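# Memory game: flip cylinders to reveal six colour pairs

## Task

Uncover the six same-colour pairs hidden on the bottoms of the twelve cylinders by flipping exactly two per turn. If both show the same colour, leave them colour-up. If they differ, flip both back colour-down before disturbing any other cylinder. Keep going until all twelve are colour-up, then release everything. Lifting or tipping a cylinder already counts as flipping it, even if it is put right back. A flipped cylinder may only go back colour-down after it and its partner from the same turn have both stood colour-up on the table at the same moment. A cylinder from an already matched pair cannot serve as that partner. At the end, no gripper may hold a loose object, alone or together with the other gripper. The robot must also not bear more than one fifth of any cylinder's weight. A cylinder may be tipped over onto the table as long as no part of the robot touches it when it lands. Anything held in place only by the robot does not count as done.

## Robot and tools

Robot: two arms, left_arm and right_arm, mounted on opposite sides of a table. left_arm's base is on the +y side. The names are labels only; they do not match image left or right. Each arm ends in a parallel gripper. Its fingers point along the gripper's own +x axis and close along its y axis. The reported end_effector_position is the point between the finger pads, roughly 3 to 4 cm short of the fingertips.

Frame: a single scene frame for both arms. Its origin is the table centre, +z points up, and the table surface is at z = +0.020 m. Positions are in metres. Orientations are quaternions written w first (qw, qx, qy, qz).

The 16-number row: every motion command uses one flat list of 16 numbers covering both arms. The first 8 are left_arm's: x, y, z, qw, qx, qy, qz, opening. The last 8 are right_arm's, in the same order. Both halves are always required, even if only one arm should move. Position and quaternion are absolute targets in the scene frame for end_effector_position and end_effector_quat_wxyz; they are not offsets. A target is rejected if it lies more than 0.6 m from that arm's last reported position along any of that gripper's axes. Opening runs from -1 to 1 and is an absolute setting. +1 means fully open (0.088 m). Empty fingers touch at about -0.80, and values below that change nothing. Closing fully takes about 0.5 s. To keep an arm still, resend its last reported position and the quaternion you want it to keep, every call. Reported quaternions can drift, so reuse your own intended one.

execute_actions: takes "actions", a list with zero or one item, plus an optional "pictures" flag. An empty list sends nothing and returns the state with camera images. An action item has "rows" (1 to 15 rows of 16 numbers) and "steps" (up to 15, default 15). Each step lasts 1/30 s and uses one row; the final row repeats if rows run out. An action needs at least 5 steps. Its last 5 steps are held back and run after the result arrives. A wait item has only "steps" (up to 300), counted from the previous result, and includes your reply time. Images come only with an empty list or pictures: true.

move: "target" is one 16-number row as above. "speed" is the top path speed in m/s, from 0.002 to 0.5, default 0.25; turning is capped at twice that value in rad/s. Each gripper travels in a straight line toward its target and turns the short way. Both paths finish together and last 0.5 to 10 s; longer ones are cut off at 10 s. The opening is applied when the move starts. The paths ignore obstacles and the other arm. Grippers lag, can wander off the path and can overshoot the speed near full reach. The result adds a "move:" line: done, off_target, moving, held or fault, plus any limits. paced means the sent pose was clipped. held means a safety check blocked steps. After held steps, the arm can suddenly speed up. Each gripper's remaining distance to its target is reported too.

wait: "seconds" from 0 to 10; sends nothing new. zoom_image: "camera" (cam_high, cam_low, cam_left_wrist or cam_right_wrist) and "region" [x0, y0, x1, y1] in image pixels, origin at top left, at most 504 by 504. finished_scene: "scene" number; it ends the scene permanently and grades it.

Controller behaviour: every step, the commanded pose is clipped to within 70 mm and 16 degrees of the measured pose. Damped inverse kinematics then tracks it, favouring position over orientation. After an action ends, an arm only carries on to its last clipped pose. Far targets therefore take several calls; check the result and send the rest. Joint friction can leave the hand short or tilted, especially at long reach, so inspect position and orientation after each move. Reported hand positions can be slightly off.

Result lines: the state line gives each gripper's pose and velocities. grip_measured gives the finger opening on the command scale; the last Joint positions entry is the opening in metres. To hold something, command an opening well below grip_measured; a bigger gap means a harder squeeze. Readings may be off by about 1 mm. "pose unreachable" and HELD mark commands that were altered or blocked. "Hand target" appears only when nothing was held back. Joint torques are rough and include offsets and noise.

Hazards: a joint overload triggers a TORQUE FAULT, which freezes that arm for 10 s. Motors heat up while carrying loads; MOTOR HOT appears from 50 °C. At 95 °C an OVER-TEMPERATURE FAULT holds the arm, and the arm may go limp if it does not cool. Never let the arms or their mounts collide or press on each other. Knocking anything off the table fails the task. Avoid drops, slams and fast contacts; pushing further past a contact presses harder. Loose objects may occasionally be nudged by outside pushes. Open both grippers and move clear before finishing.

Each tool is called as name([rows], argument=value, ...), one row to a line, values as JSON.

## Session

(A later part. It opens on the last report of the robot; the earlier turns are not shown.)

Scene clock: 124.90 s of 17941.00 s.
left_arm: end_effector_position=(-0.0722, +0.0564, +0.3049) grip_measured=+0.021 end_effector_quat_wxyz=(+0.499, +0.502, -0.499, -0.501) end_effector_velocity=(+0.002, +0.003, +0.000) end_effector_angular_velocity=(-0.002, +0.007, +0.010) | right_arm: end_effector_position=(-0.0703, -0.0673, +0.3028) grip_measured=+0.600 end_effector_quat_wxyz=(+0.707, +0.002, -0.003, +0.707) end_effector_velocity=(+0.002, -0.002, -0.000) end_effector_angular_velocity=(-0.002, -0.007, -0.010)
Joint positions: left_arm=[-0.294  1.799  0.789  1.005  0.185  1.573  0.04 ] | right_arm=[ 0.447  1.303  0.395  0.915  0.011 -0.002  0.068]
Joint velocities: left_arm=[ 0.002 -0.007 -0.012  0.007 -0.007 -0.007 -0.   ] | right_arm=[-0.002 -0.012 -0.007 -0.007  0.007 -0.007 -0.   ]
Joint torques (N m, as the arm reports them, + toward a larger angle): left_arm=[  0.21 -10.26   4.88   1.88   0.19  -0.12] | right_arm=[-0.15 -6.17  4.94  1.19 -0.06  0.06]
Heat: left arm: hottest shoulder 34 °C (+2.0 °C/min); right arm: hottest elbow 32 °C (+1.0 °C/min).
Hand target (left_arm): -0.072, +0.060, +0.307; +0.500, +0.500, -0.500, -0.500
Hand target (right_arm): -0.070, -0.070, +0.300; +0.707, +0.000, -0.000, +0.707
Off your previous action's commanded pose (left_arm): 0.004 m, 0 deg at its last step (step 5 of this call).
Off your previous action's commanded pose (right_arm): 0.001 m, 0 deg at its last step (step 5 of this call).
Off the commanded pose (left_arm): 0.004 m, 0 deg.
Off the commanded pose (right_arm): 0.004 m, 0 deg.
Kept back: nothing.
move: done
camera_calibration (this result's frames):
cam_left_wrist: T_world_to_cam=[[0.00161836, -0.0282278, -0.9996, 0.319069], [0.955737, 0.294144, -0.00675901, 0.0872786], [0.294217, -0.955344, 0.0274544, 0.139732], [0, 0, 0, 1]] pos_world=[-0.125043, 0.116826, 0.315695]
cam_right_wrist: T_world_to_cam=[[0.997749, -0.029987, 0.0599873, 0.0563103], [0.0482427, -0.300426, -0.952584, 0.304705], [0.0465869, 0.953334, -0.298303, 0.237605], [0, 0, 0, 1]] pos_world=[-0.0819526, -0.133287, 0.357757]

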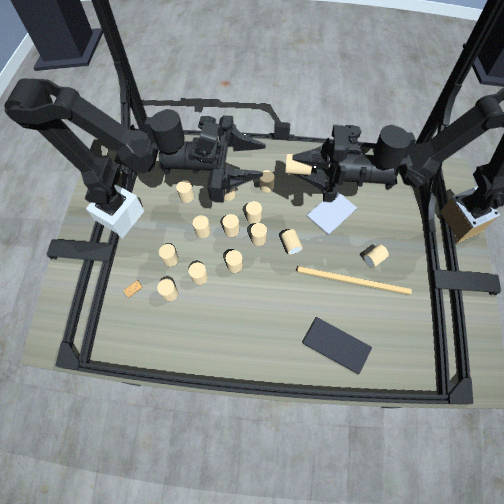

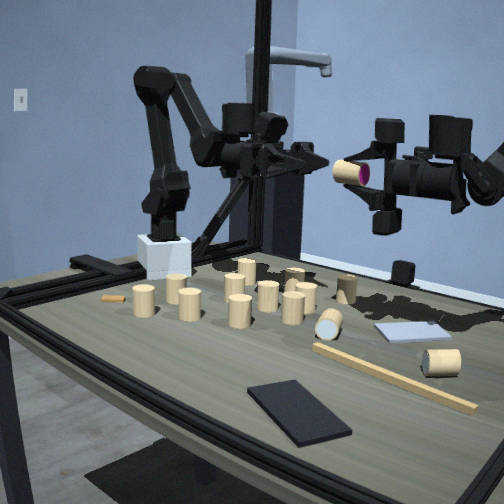

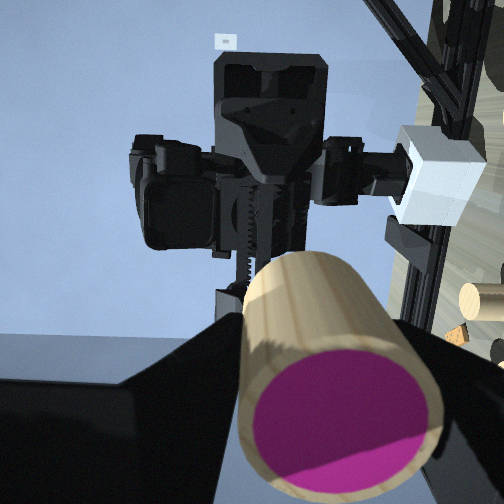

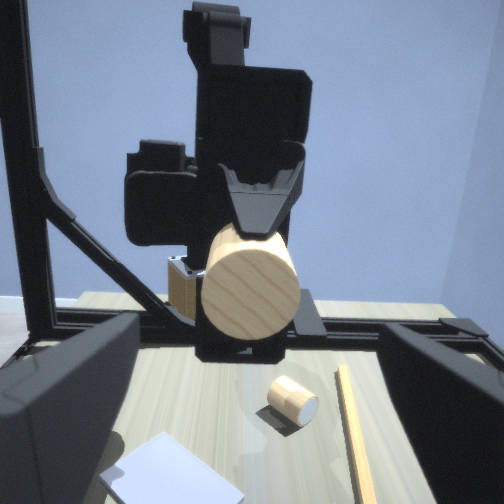

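move(target=[-0.21,0.28,0.135,0,0.707,0,-0.707,-0.3,0.089,-0.176,0.135,0.5,-0.5,0.5,0.5,0.6], speed=0.5)

move(target=[-0.21,0.28,0.063,0,0.707,0,-0.707,-0.3,0.089,-0.176,0.066,0.5,-0.5,0.5,0.5,0.6], speed=0.15)

execute_actions([
  {"rows":[[-0.21,0.28,0.065,0,0.707,0,-0.707,0.6,0.089,-0.176,0.066,0.5,-0.5,0.5,0.5,-0.3]],"steps":12},
])

move(target=[-0.21,0.28,0.16,0,0.707,0,-0.707,0.6,0.089,-0.176,0.16,0.5,-0.5,0.5,0.5,-0.3], speed=0.4)

move(target=[-0.072,0.085,0.309,0.5,0.5,-0.5,-0.5,0.8,-0.07,-0.03,0.3,0.707,0,0,0.707,-0.3], speed=0.5)

move(target=[-0.072,0.011,0.307,0.5,0.5,-0.5,-0.5,0.8,-0.07,-0.03,0.3,0.707,0,0,0.707,-0.3])

execute_actions([
  {"rows":[[-0.072,0.011,0.307,0.5,0.5,-0.5,-0.5,-0.3,-0.07,-0.03,0.3,0.707,0,0,0.707,-0.3]],"steps":12},
])

execute_actions([
  {"rows":[[-0.072,0.011,0.307,0.5,0.5,-0.5,-0.5,-0.3,-0.07,-0.03,0.3,0.707,0,0,0.707,0.6]],"steps":6},
])

move(target=[-0.072,0.06,0.307,0.5,0.5,-0.5,-0.5,-0.3,-0.07,-0.07,0.3,0.707,0,0,0.707,0.6], speed=0.4)

Scene clock: 127.67 s of 17941.00 s.
left_arm: end_effector_position=(-0.2090, +0.2803, +0.1337) grip_measured=+0.019 end_effector_quat_wxyz=(+0.004, +0.705, +0.002, -0.710) end_effector_velocity=(+0.000, +0.003, -0.002) end_effector_angular_velocity=(+0.014, -0.012, +0.000) | right_arm: end_effector_position=(+0.0860, -0.1777, +0.1377) grip_measured=+0.600 end_effector_quat_wxyz=(+0.498, -0.497, +0.498, +0.507) end_effector_velocity=(-0.000, -0.004, -0.002) end_effector_angular_velocity=(-0.027, +0.008, +0.005)
Joint positions: left_arm=[-0.772  1.673  0.868 -0.76   0.006  1.27   0.04 ] | right_arm=[-0.112  1.759  1.083 -0.893 -0.013 -0.556  0.068]
Joint velocities: left_arm=[-0.007  0.007 -0.002 -0.007 -0.007 -0.007 -0.   ] | right_arm=[-0.002  0.012  0.007 -0.022  0.007 -0.007 -0.   ]
Joint torques (N m, as the arm reports them, + toward a larger angle): left_arm=[-0.13 -5.06  5.91  0.19  0.2  -0.08] | right_arm=[-0.35 -6.79  6.55 -0.09  0.   -0.22]
Heat: left arm: hottest shoulder 34 °C (+2.0 °C/min); right arm: hottest elbow 32 °C (+1.0 °C/min).
Hand target (left_arm): -0.211, +0.279, +0.133; +0.002, +0.704, +0.004, -0.710
Hand target (right_arm): +0.088, -0.177, +0.136; +0.495, -0.500, +0.500, +0.505
Off the commanded pose (left_arm): 0.002 m, 1 deg.
Off the commanded pose (right_arm): 0.004 m, 1 deg.
Kept back: nothing.
move: done
camera_calibration (this result's frames):
cam_left_wrist: T_world_to_cam=[[-0.00797174, 0.999323, -0.0359243, -0.264427], [0.957817, 0.0179513, 0.286816, 0.18961], [0.287267, -0.0321225, -0.957312, 0.270008], [0, 0, 0, 1]] pos_world=[-0.261284, 0.269517, 0.194599]
cam_right_wrist: T_world_to_cam=[[0.997619, 0.0658315, 0.0205535, -0.0706384], [0.0567475, -0.952938, 0.297807, -0.182101], [0.0391913, -0.295931, -0.954405, 0.15536], [0, 0, 0, 1]] pos_world=[0.0747152, -0.122905, 0.203959]

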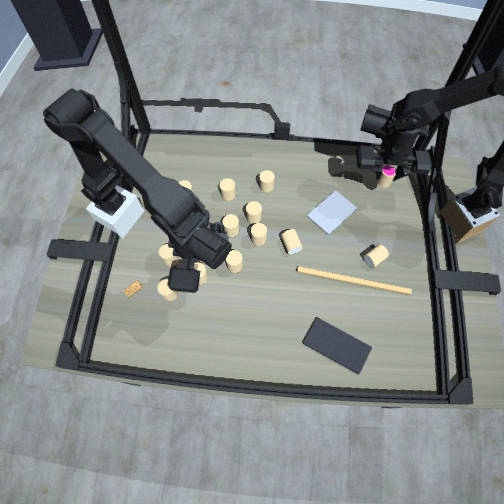

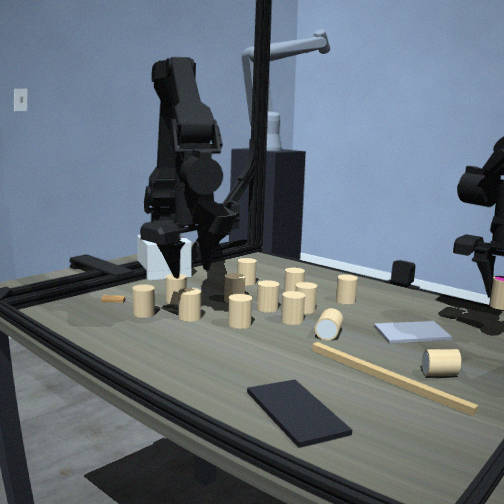

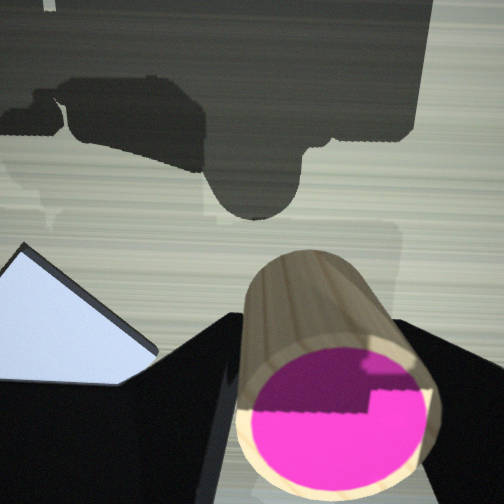

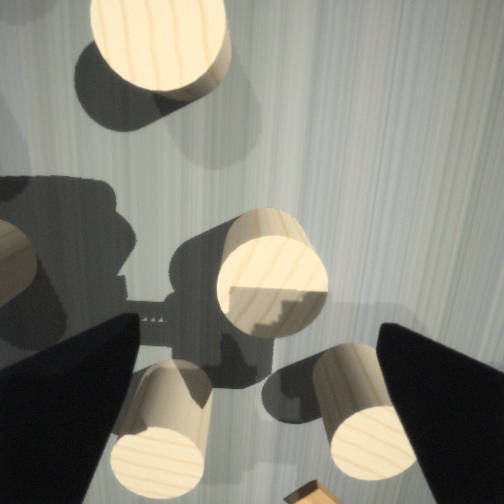

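Scene clock: 128.67 s of 17941.00 s.
left_arm: end_effector_position=(-0.2108, +0.2764, +0.0697) grip_measured=+0.018 end_effector_quat_wxyz=(+0.006, +0.704, -0.003, -0.710) end_effector_velocity=(-0.002, -0.000, +0.000) end_effector_angular_velocity=(-0.005, +0.009, +0.005) | right_arm: end_effector_position=(+0.0905, -0.1734, +0.0716) grip_measured=+0.600 end_effector_quat_wxyz=(+0.504, -0.499, +0.494, +0.503) end_effector_velocity=(-0.000, -0.000, -0.003) end_effector_angular_velocity=(+0.002, +0.007, +0.005)
Joint positions: left_arm=[-0.776  1.861  0.77  -0.464  0.003  1.27   0.04 ] | right_arm=[-0.112  1.91   0.971 -0.616 -0.003 -0.552  0.068]
Joint velocities: left_arm=[-0.002 -0.002 -0.002  0.007  0.007 -0.007 -0.   ] | right_arm=[-0.002  0.007 -0.002  0.007 -0.007 -0.007 -0.   ]
Joint torques (N m, as the arm reports them, + toward a larger angle): left_arm=[-0.29 -4.11  2.85  1.19 -0.08  0.06] | right_arm=[ 0.1  -7.11  3.52  0.31  0.    0.19]
Heat: left arm: hottest shoulder 34 °C (+2.0 °C/min); right arm: hottest elbow 32 °C (+1.0 °C/min).
Hand target (left_arm): -0.210, +0.280, +0.063; -0.000, +0.707, +0.000, -0.707
Hand target (right_arm): +0.088, -0.177, +0.066; +0.500, -0.500, +0.500, +0.500
Off the commanded pose (left_arm): 0.008 m, 1 deg.
Off the commanded pose (right_arm): 0.006 m, 1 deg.
Kept back: nothing.
move: done
camera_calibration (this result's frames):
cam_left_wrist: T_world_to_cam=[[-0.00421505, 0.998873, -0.0472717, -0.261141], [0.958073, 0.0175772, 0.285986, 0.209989], [0.286494, -0.0440843, -0.957067, 0.212248], [0, 0, 0, 1]] pos_world=[-0.263094, 0.266512, 0.130737]
cam_right_wrist: T_world_to_cam=[[0.997389, 0.0621281, 0.036825, -0.0757646], [0.0486848, -0.954998, 0.292589, -0.157833], [0.0533458, -0.290032, -0.955529, 0.0931585], [0, 0, 0, 1]] pos_world=[0.0782812, -0.119005, 0.137986]

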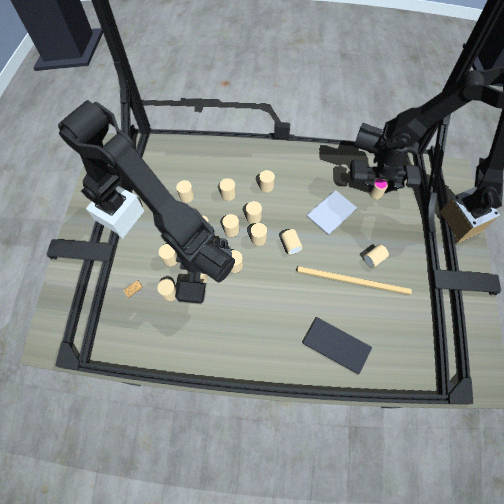

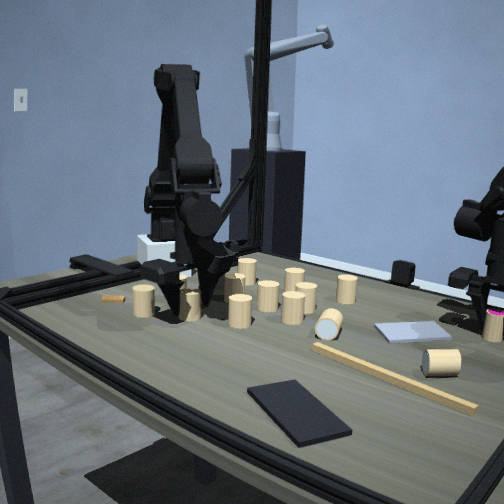

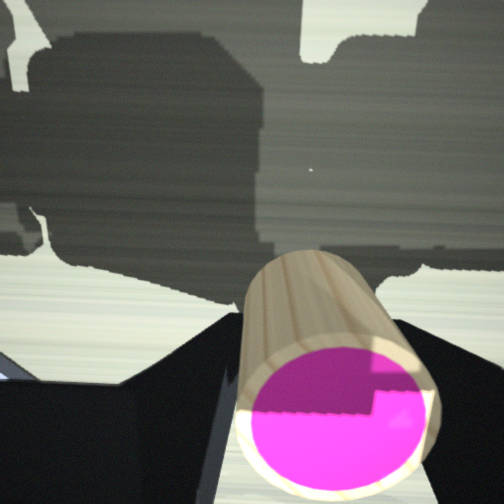

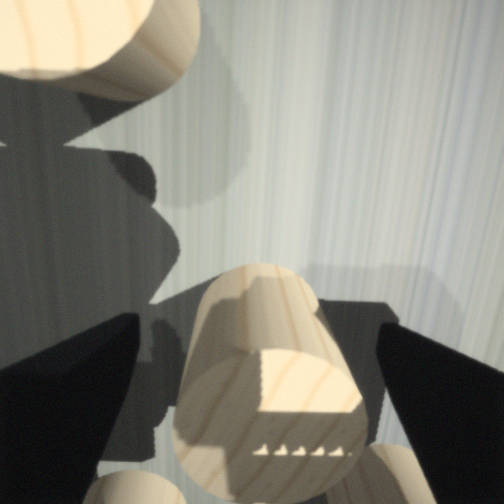

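Scene clock: 128.90 s of 17941.00 s.
left_arm: end_effector_position=(-0.2111, +0.2754, +0.0686) grip_measured=+0.491 end_effector_quat_wxyz=(+0.008, +0.704, -0.005, -0.710) end_effector_velocity=(+0.002, +0.005, +0.000) end_effector_angular_velocity=(+0.019, -0.013, +0.005) | right_arm: end_effector_position=(+0.0905, -0.1735, +0.0706) grip_measured=+0.022 end_effector_quat_wxyz=(+0.504, -0.499, +0.494, +0.503) end_effector_velocity=(-0.002, -0.002, -0.001) end_effector_angular_velocity=(-0.007, +0.013, +0.005)
Joint positions: left_arm=[-0.776  1.865  0.77  -0.456  0.003  1.27   0.063] | right_arm=[-0.111  1.913  0.971 -0.614 -0.002 -0.552  0.04 ]
Joint velocities: left_arm=[-0.002 -0.002 -0.002 -0.022 -0.007 -0.007  0.05 ] | right_arm=[-0.002  0.002 -0.002 -0.007 -0.007 -0.007  0.   ]
Joint torques (N m, as the arm reports them, + toward a larger angle): left_arm=[-0.26 -5.71  3.1   0.25 -0.06  0.11] | right_arm=[ 0.09 -7.18  3.89  0.26 -0.03  0.17]
Heat: left arm: hottest shoulder 34 °C (+2.0 °C/min); right arm: hottest elbow 32 °C (+1.0 °C/min).
Steps of this call (steps 1 to 7: the first 7 steps of this action). Readings (end_effector_position):
1: left_arm (-0.2108, +0.2764, +0.0697) | right_arm (+0.0905, -0.1734, +0.0714)
2: left_arm (-0.2109, +0.2762, +0.0697) | right_arm (+0.0905, -0.1734, +0.0712)
4: left_arm (-0.2112, +0.2752, +0.0690) | right_arm (+0.0904, -0.1734, +0.0709)
7: the state above

Scene clock: 130.37 s of 17941.00 s.
left_arm: end_effector_position=(-0.2087, +0.2832, +0.1553) grip_measured=+0.600 end_effector_quat_wxyz=(-0.004, +0.708, +0.007, -0.706) end_effector_velocity=(+0.003, -0.004, +0.004) end_effector_angular_velocity=(-0.018, -0.018, +0.009) | right_arm: end_effector_position=(+0.0881, -0.1774, +0.1544) grip_measured=+0.021 end_effector_quat_wxyz=(+0.493, -0.502, +0.504, +0.500) end_effector_velocity=(+0.002, -0.004, +0.004) end_effector_angular_velocity=(-0.010, -0.002, +0.000)
Joint positions: left_arm=[-0.776  1.635  0.924 -0.876  0.003  1.27   0.068] | right_arm=[-0.111  1.753  1.148 -0.981 -0.002 -0.552  0.04 ]
Joint velocities: left_arm=[ 0.002 -0.007  0.012 -0.007 -0.022 -0.007 -0.   ] | right_arm=[-0.007 -0.007  0.007 -0.022  0.007 -0.007 -0.   ]
Joint torques (N m, as the arm reports them, + toward a larger angle): left_arm=[ 0.06 -7.62  6.11  0.12 -0.04  0.04] | right_arm=[ 0.05 -9.69  6.79 -0.13 -0.04  0.17]
Heat: left arm: hottest shoulder 34 °C (+1.0 °C/min); right arm: hottest elbow 32 °C (+1.0 °C/min).
Hand target (left_arm): -0.210, +0.280, +0.160; +0.000, +0.707, +0.000, -0.707
Hand target (right_arm): +0.090, -0.175, +0.160; +0.500, -0.500, +0.500, +0.500
Off your previous action's commanded pose (left_arm): 0.006 m, 1 deg at its last step (step 5 of this call).
Off your previous action's commanded pose (right_arm): 0.005 m, 1 deg at its last step (step 5 of this call).
Off the commanded pose (left_arm): 0.006 m, 1 deg.
Off the commanded pose (right_arm): 0.006 m, 1 deg.
Kept back: nothing.
move: done
camera_calibration (this result's frames):
cam_left_wrist: T_world_to_cam=[[-0.00390156, 0.999857, -0.0164287, -0.268889], [0.955211, 0.00858766, 0.295801, 0.183764], [0.2959, -0.0145388, -0.955108, 0.287151], [0, 0, 0, 1]] pos_world=[-0.26155, 0.271448, 0.215486]
cam_right_wrist: T_world_to_cam=[[0.99783, 0.0629135, 0.0193978, -0.0734334], [0.0534856, -0.946459, 0.318361, -0.188626], [0.0383885, -0.316633, -0.947771, 0.166688], [0, 0, 0, 1]] pos_world=[0.076964, -0.121128, 0.219457]

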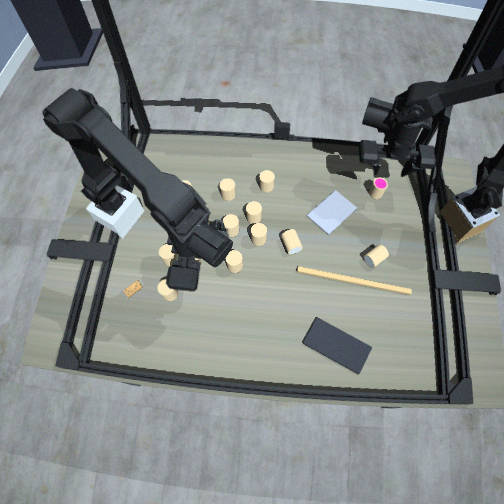

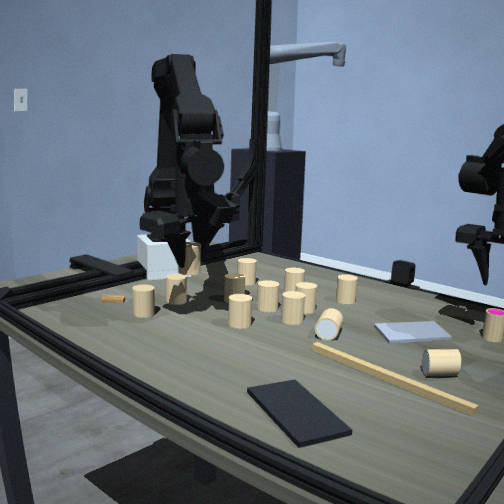

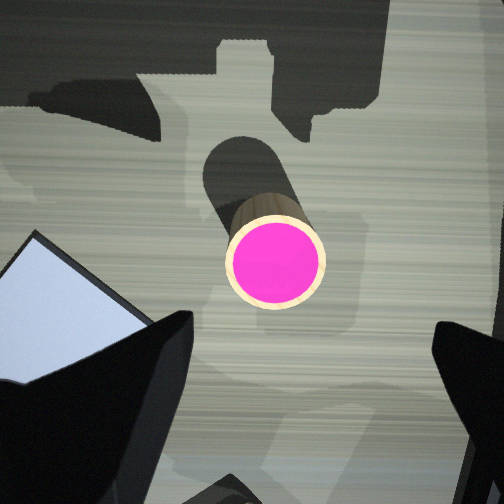

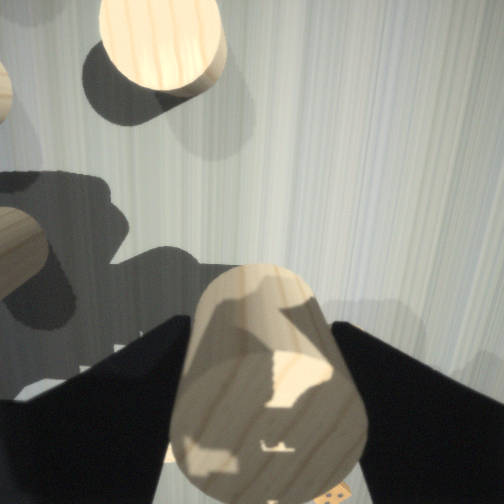

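Scene clock: 132.67 s of 17941.00 s.
left_arm: end_effector_position=(-0.0725, +0.0893, +0.3110) grip_measured=+0.800 end_effector_quat_wxyz=(+0.495, +0.501, -0.505, -0.499) end_effector_velocity=(-0.004, -0.001, -0.002) end_effector_angular_velocity=(+0.002, +0.008, -0.015) | right_arm: end_effector_position=(-0.0683, -0.0284, +0.3047) grip_measured=+0.022 end_effector_quat_wxyz=(+0.711, -0.002, -0.010, +0.703) end_effector_velocity=(-0.002, +0.000, -0.002) end_effector_angular_velocity=(-0.003, -0.022, +0.010)
Joint positions: left_arm=[-0.27   1.678  0.666  1.012  0.218  1.584  0.078] | right_arm=[ 0.444  1.476  0.53   0.957  0.018 -0.016  0.04 ]
Joint velocities: left_arm=[-0.007  0.007 -0.002  0.007  0.007 -0.007 -0.   ] | right_arm=[ 0.002  0.007 -0.002  0.007 -0.007 -0.022 -0.   ]
Joint torques (N m, as the arm reports them, + toward a larger angle): left_arm=[-0.03 -5.84  6.67  1.87  0.18 -0.17] | right_arm=[ 0.29 -5.5   4.97  1.64  0.03  0.17]
Heat: left arm: hottest wrist pitch 34 °C (+1.0 °C/min); right arm: hottest elbow 32 °C (+1.0 °C/min).
Hand target (left_arm): -0.071, +0.086, +0.311; +0.496, +0.500, -0.505, -0.499
Hand target (right_arm): -0.069, -0.029, +0.299; +0.711, -0.004, -0.004, +0.703
Off the commanded pose (left_arm): 0.005 m, 1 deg.
Off the commanded pose (right_arm): 0.005 m, 1 deg.
Kept back: nothing.
move: done
camera_calibration (this result's frames):
cam_left_wrist: T_world_to_cam=[[0.0128994, -0.0332159, -0.999365, 0.327273], [0.95842, 0.285346, 0.00288686, 0.0759084], [0.285069, -0.957849, 0.0355156, 0.168078], [0, 0, 0, 1]] pos_world=[-0.124888, 0.150204, 0.320876]
cam_right_wrist: T_world_to_cam=[[0.996428, -0.0410672, 0.0737913, 0.0507032], [0.0583601, -0.296709, -0.953183, 0.319083], [0.0610391, 0.954085, -0.293252, 0.200538], [0, 0, 0, 1]] pos_world=[-0.0813845, -0.0945735, 0.359211]

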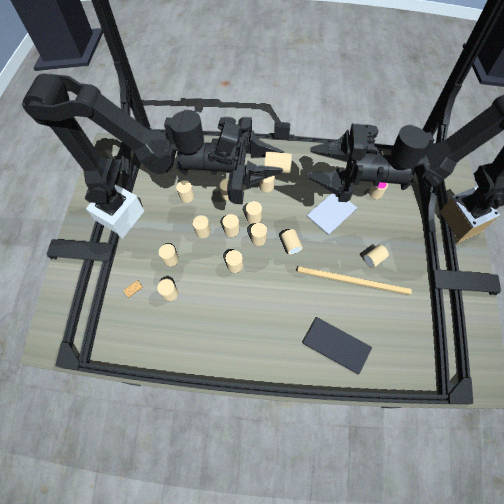

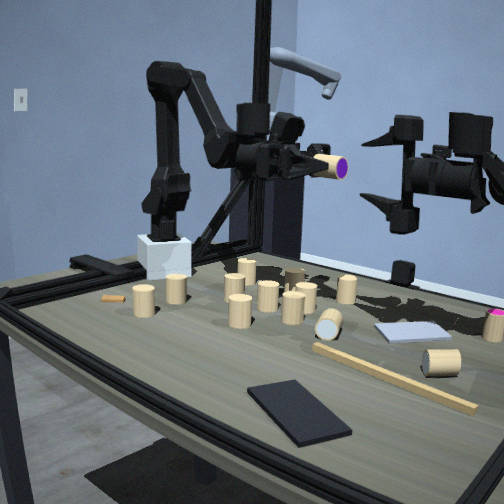

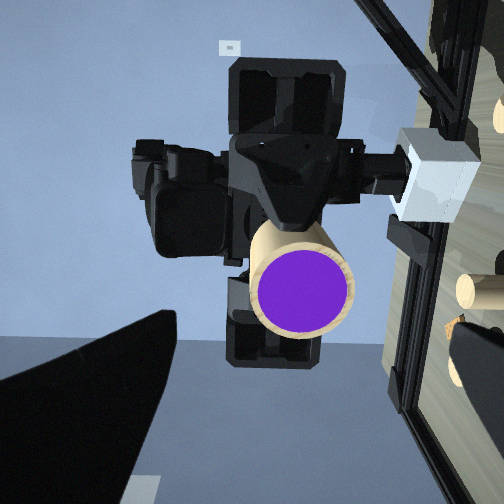

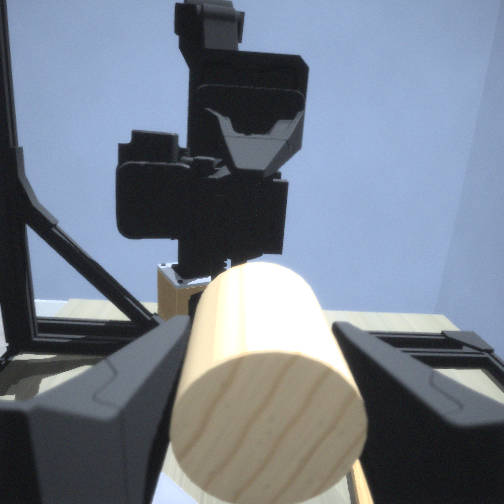

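Scene clock: 133.63 s of 17941.00 s.
left_arm: end_effector_position=(-0.0716, +0.0148, +0.3103) grip_measured=+0.800 end_effector_quat_wxyz=(+0.501, +0.499, -0.503, -0.497) end_effector_velocity=(+0.000, -0.003, -0.003) end_effector_angular_velocity=(+0.017, +0.010, +0.005) | right_arm: end_effector_position=(-0.0693, -0.0287, +0.3041) grip_measured=+0.022 end_effector_quat_wxyz=(+0.708, +0.002, -0.005, +0.706) end_effector_velocity=(-0.000, -0.001, +0.000) end_effector_angular_velocity=(-0.003, -0.022, +0.005)
Joint positions: left_arm=[-0.313  1.92   0.973  0.954  0.166  1.574  0.078] | right_arm=[ 0.444  1.476  0.529  0.958  0.011 -0.005  0.04 ]
Joint velocities: left_arm=[-0.002  0.007  0.012 -0.022 -0.007 -0.007 -0.   ] | right_arm=[-0.002 -0.007 -0.002 -0.007 -0.007 -0.022 -0.   ]
Joint torques (N m, as the arm reports them, + toward a larger angle): left_arm=[-0.13 -8.01  6.91  1.53 -0.12 -0.17] | right_arm=[ 0.06 -6.5   5.    1.38 -0.12  0.19]
Heat: left arm: hottest wrist pitch 34 °C (+1.0 °C/min); right arm: hottest elbow 32 °C (+1.0 °C/min).
Hand target (left_arm): -0.072, +0.011, +0.307; +0.500, +0.500, -0.500, -0.500
Hand target (right_arm): -0.070, -0.030, +0.300; +0.707, +0.000, +0.000, +0.707
Off the commanded pose (left_arm): 0.005 m, 0 deg.
Off the commanded pose (right_arm): 0.004 m, 1 deg.
Kept back: nothing.
move: done
camera_calibration (this result's frames):
cam_left_wrist: T_world_to_cam=[[0.00442018, -0.0398675, -0.999195, 0.323472], [0.955869, 0.293697, -0.00748989, 0.0992591], [0.29376, -0.955067, 0.0394063, 0.0958623], [0, 0, 0, 1]] pos_world=[-0.124469, 0.0752988, 0.320178]
cam_right_wrist: T_world_to_cam=[[0.997416, -0.0340331, 0.0632669, 0.055232], [0.0503316, -0.297349, -0.953441, 0.318059], [0.051261, 0.954162, -0.294868, 0.200487], [0, 0, 0, 1]] pos_world=[-0.0813749, -0.094843, 0.358873]

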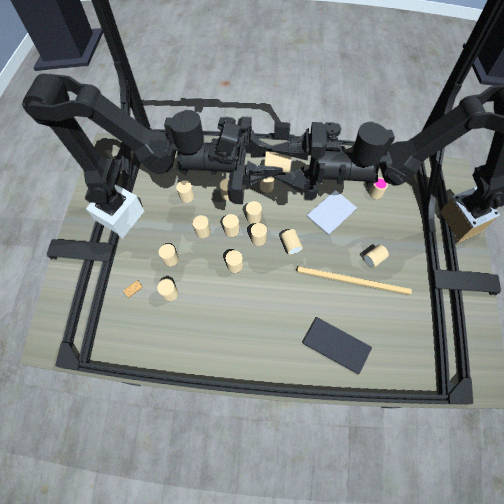

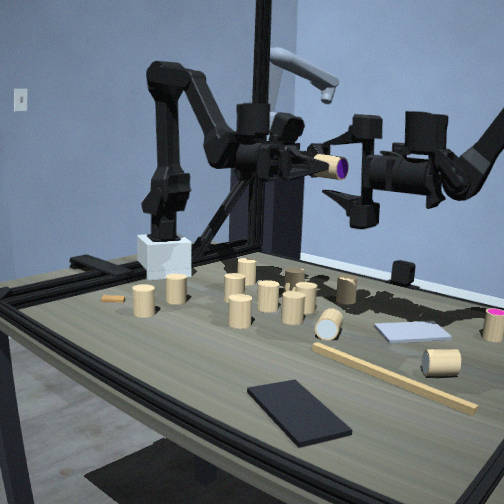

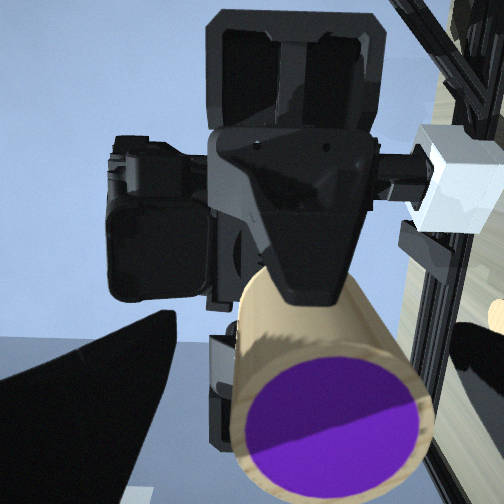

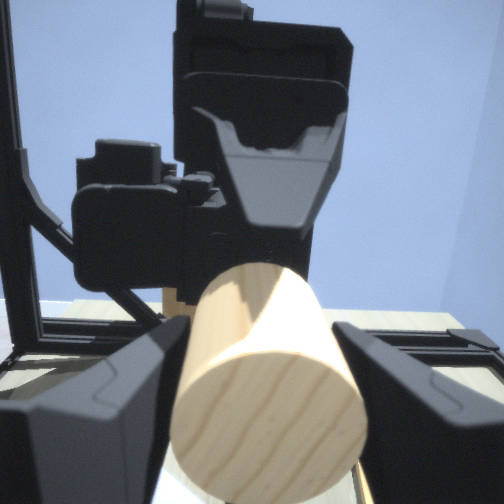

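Scene clock: 133.87 s of 17941.00 s.
left_arm: end_effector_position=(-0.0716, +0.0143, +0.3108) grip_measured=+0.015 end_effector_quat_wxyz=(+0.501, +0.499, -0.503, -0.497) end_effector_velocity=(+0.003, -0.004, -0.005) end_effector_angular_velocity=(+0.051, +0.001, +0.020) | right_arm: end_effector_position=(-0.0694, -0.0287, +0.3039) grip_measured=+0.022 end_effector_quat_wxyz=(+0.708, +0.002, -0.005, +0.706) end_effector_velocity=(-0.002, -0.003, +0.008) end_effector_angular_velocity=(+0.051, +0.008, +0.020)
Joint positions: left_arm=[-0.313  1.92   0.975  0.952  0.166  1.574  0.04 ] | right_arm=[ 0.444  1.476  0.528  0.957  0.011 -0.005  0.04 ]
Joint velocities: left_arm=[-0.002 -0.002  0.027 -0.081 -0.022  0.007  0.031] | right_arm=[-0.002 -0.002 -0.017  0.066 -0.022  0.007 -0.   ]
Joint torques (N m, as the arm reports them, + toward a larger angle): left_arm=[-0.09 -7.78  6.57  1.51 -0.1  -0.12] | right_arm=[ 0.06 -6.45  5.15  1.35 -0.13  0.17]
Heat: left arm: hottest wrist pitch 34 °C (+1.0 °C/min); right arm: hottest elbow 32 °C (+1.0 °C/min).
Steps of this call (steps 1 to 7: the first 7 steps of this action). Readings (end_effector_position):
1: left_arm (-0.0716, +0.0147, +0.3105) | right_arm (-0.0693, -0.0287, +0.3041)
2: left_arm (-0.0716, +0.0146, +0.3102) | right_arm (-0.0694, -0.0287, +0.3041)
4: left_arm (-0.0716, +0.0145, +0.3104) | right_arm (-0.0694, -0.0287, +0.3041)
7: the state above

Scene clock: 134.07 s of 17941.00 s.
left_arm: end_effector_position=(-0.0715, +0.0142, +0.3110) grip_measured=+0.020 end_effector_quat_wxyz=(+0.501, +0.499, -0.503, -0.497) end_effector_velocity=(-0.000, +0.000, -0.005) end_effector_angular_velocity=(+0.022, +0.011, +0.005) | right_arm: end_effector_position=(-0.0693, -0.0289, +0.3037) grip_measured=+0.022 end_effector_quat_wxyz=(+0.708, +0.002, -0.005, +0.706) end_effector_velocity=(+0.000, -0.001, +0.002) end_effector_angular_velocity=(+0.007, -0.022, -0.005)
Joint positions: left_arm=[-0.313  1.92   0.976  0.951  0.166  1.573  0.04 ] | right_arm=[ 0.444  1.476  0.527  0.958  0.011 -0.005  0.04 ]
Joint velocities: left_arm=[-0.002 -0.002 -0.002 -0.022 -0.007 -0.007 -0.   ] | right_arm=[ 0.002 -0.002 -0.002  0.007  0.007 -0.022 -0.   ]
Joint torques (N m, as the arm reports them, + toward a larger angle): left_arm=[-0.23 -7.92  6.79  1.57 -0.11 -0.13] | right_arm=[ 0.06 -6.46  5.16  1.37 -0.12  0.18]
Heat: left arm: hottest wrist pitch 34 °C (+1.0 °C/min); right arm: hottest elbow 32 °C (+1.0 °C/min).
Off your previous action's commanded pose (left_arm): 0.005 m, 0 deg at its last step (step 5 of this call).
Off your previous action's commanded pose (right_arm): 0.004 m, 1 deg at its last step (step 5 of this call).
Steps of this call (steps 1 to 5: the last 5 steps of your previous action; step 6: the first step of this action). Readings (end_effector_position):
6: the state above

Scene clock: 135.67 s of 17941.00 s.
left_arm: end_effector_position=(-0.0723, +0.0563, +0.3049) grip_measured=+0.019 end_effector_quat_wxyz=(+0.498, +0.502, -0.499, -0.501) end_effector_velocity=(-0.001, +0.003, +0.005) end_effector_angular_velocity=(-0.022, -0.011, -0.005) | right_arm: end_effector_position=(-0.0691, -0.0673, +0.3027) grip_measured=+0.600 end_effector_quat_wxyz=(+0.708, +0.001, -0.004, +0.706) end_effector_velocity=(+0.002, -0.002, -0.004) end_effector_angular_velocity=(-0.017, -0.008, -0.000)
Joint positions: left_arm=[-0.294  1.8    0.79   1.005  0.185  1.573  0.04 ] | right_arm=[ 0.444  1.303  0.395  0.915  0.011 -0.005  0.068]
Joint velocities: left_arm=[ 0.002 -0.012 -0.012  0.022  0.007  0.007 -0.   ] | right_arm=[-0.007 -0.012 -0.007 -0.022 -0.007 -0.007 -0.   ]
Joint torques (N m, as the arm reports them, + toward a larger angle): left_arm=[  0.12 -10.39   4.4    1.9    0.11  -0.14] | right_arm=[ 0.2  -6.18  4.94  1.18 -0.07  0.17]
Heat: left arm: hottest shoulder 34 °C (+1.0 °C/min); right arm: hottest elbow 32 °C (+1.0 °C/min).
Hand target (left_arm): -0.072, +0.060, +0.307; +0.500, +0.500, -0.500, -0.500
Hand target (right_arm): -0.070, -0.070, +0.300; +0.707, -0.000, +0.000, +0.707
Off your previous action's commanded pose (left_arm): 0.004 m, 0 deg at its last step (step 5 of this call).
Off your previous action's commanded pose (right_arm): 0.004 m, 1 deg at its last step (step 5 of this call).
Off the commanded pose (left_arm): 0.004 m, 0 deg.
Off the commanded pose (right_arm): 0.004 m, 0 deg.
Kept back: nothing.
move: done
camera_calibration (this result's frames):
cam_left_wrist: T_world_to_cam=[[0.00198695, -0.0282288, -0.9996, 0.31907], [0.955852, 0.293778, -0.00639631, 0.0872628], [0.29384, -0.955457, 0.0275663, 0.139597], [0, 0, 0, 1]] pos_world=[-0.125064, 0.11675, 0.315652]
cam_right_wrist: T_world_to_cam=[[0.997451, -0.0334086, 0.0630475, 0.0538837], [0.0501142, -0.300964, -0.952318, 0.304579], [0.0507906, 0.95305, -0.298522, 0.237853], [0, 0, 0, 1]] pos_world=[-0.0810908, -0.133218, 0.357663]

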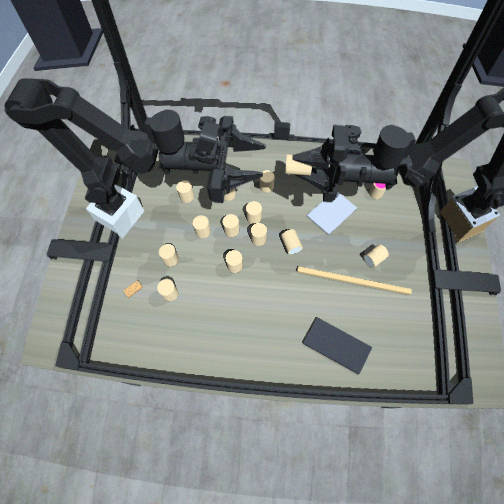

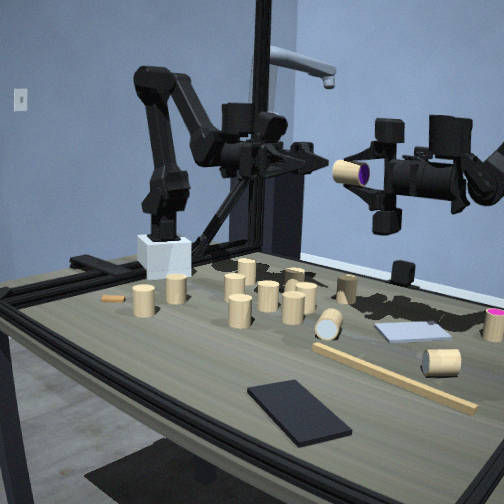

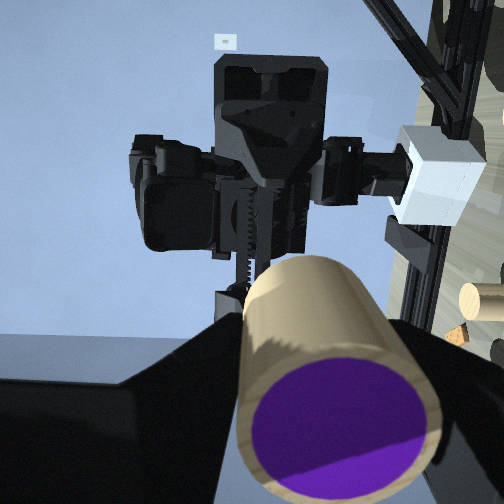

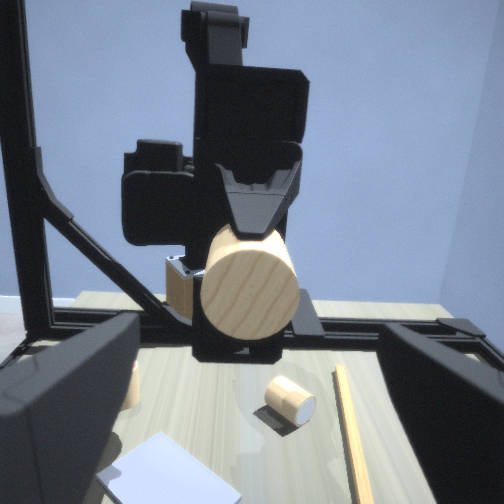

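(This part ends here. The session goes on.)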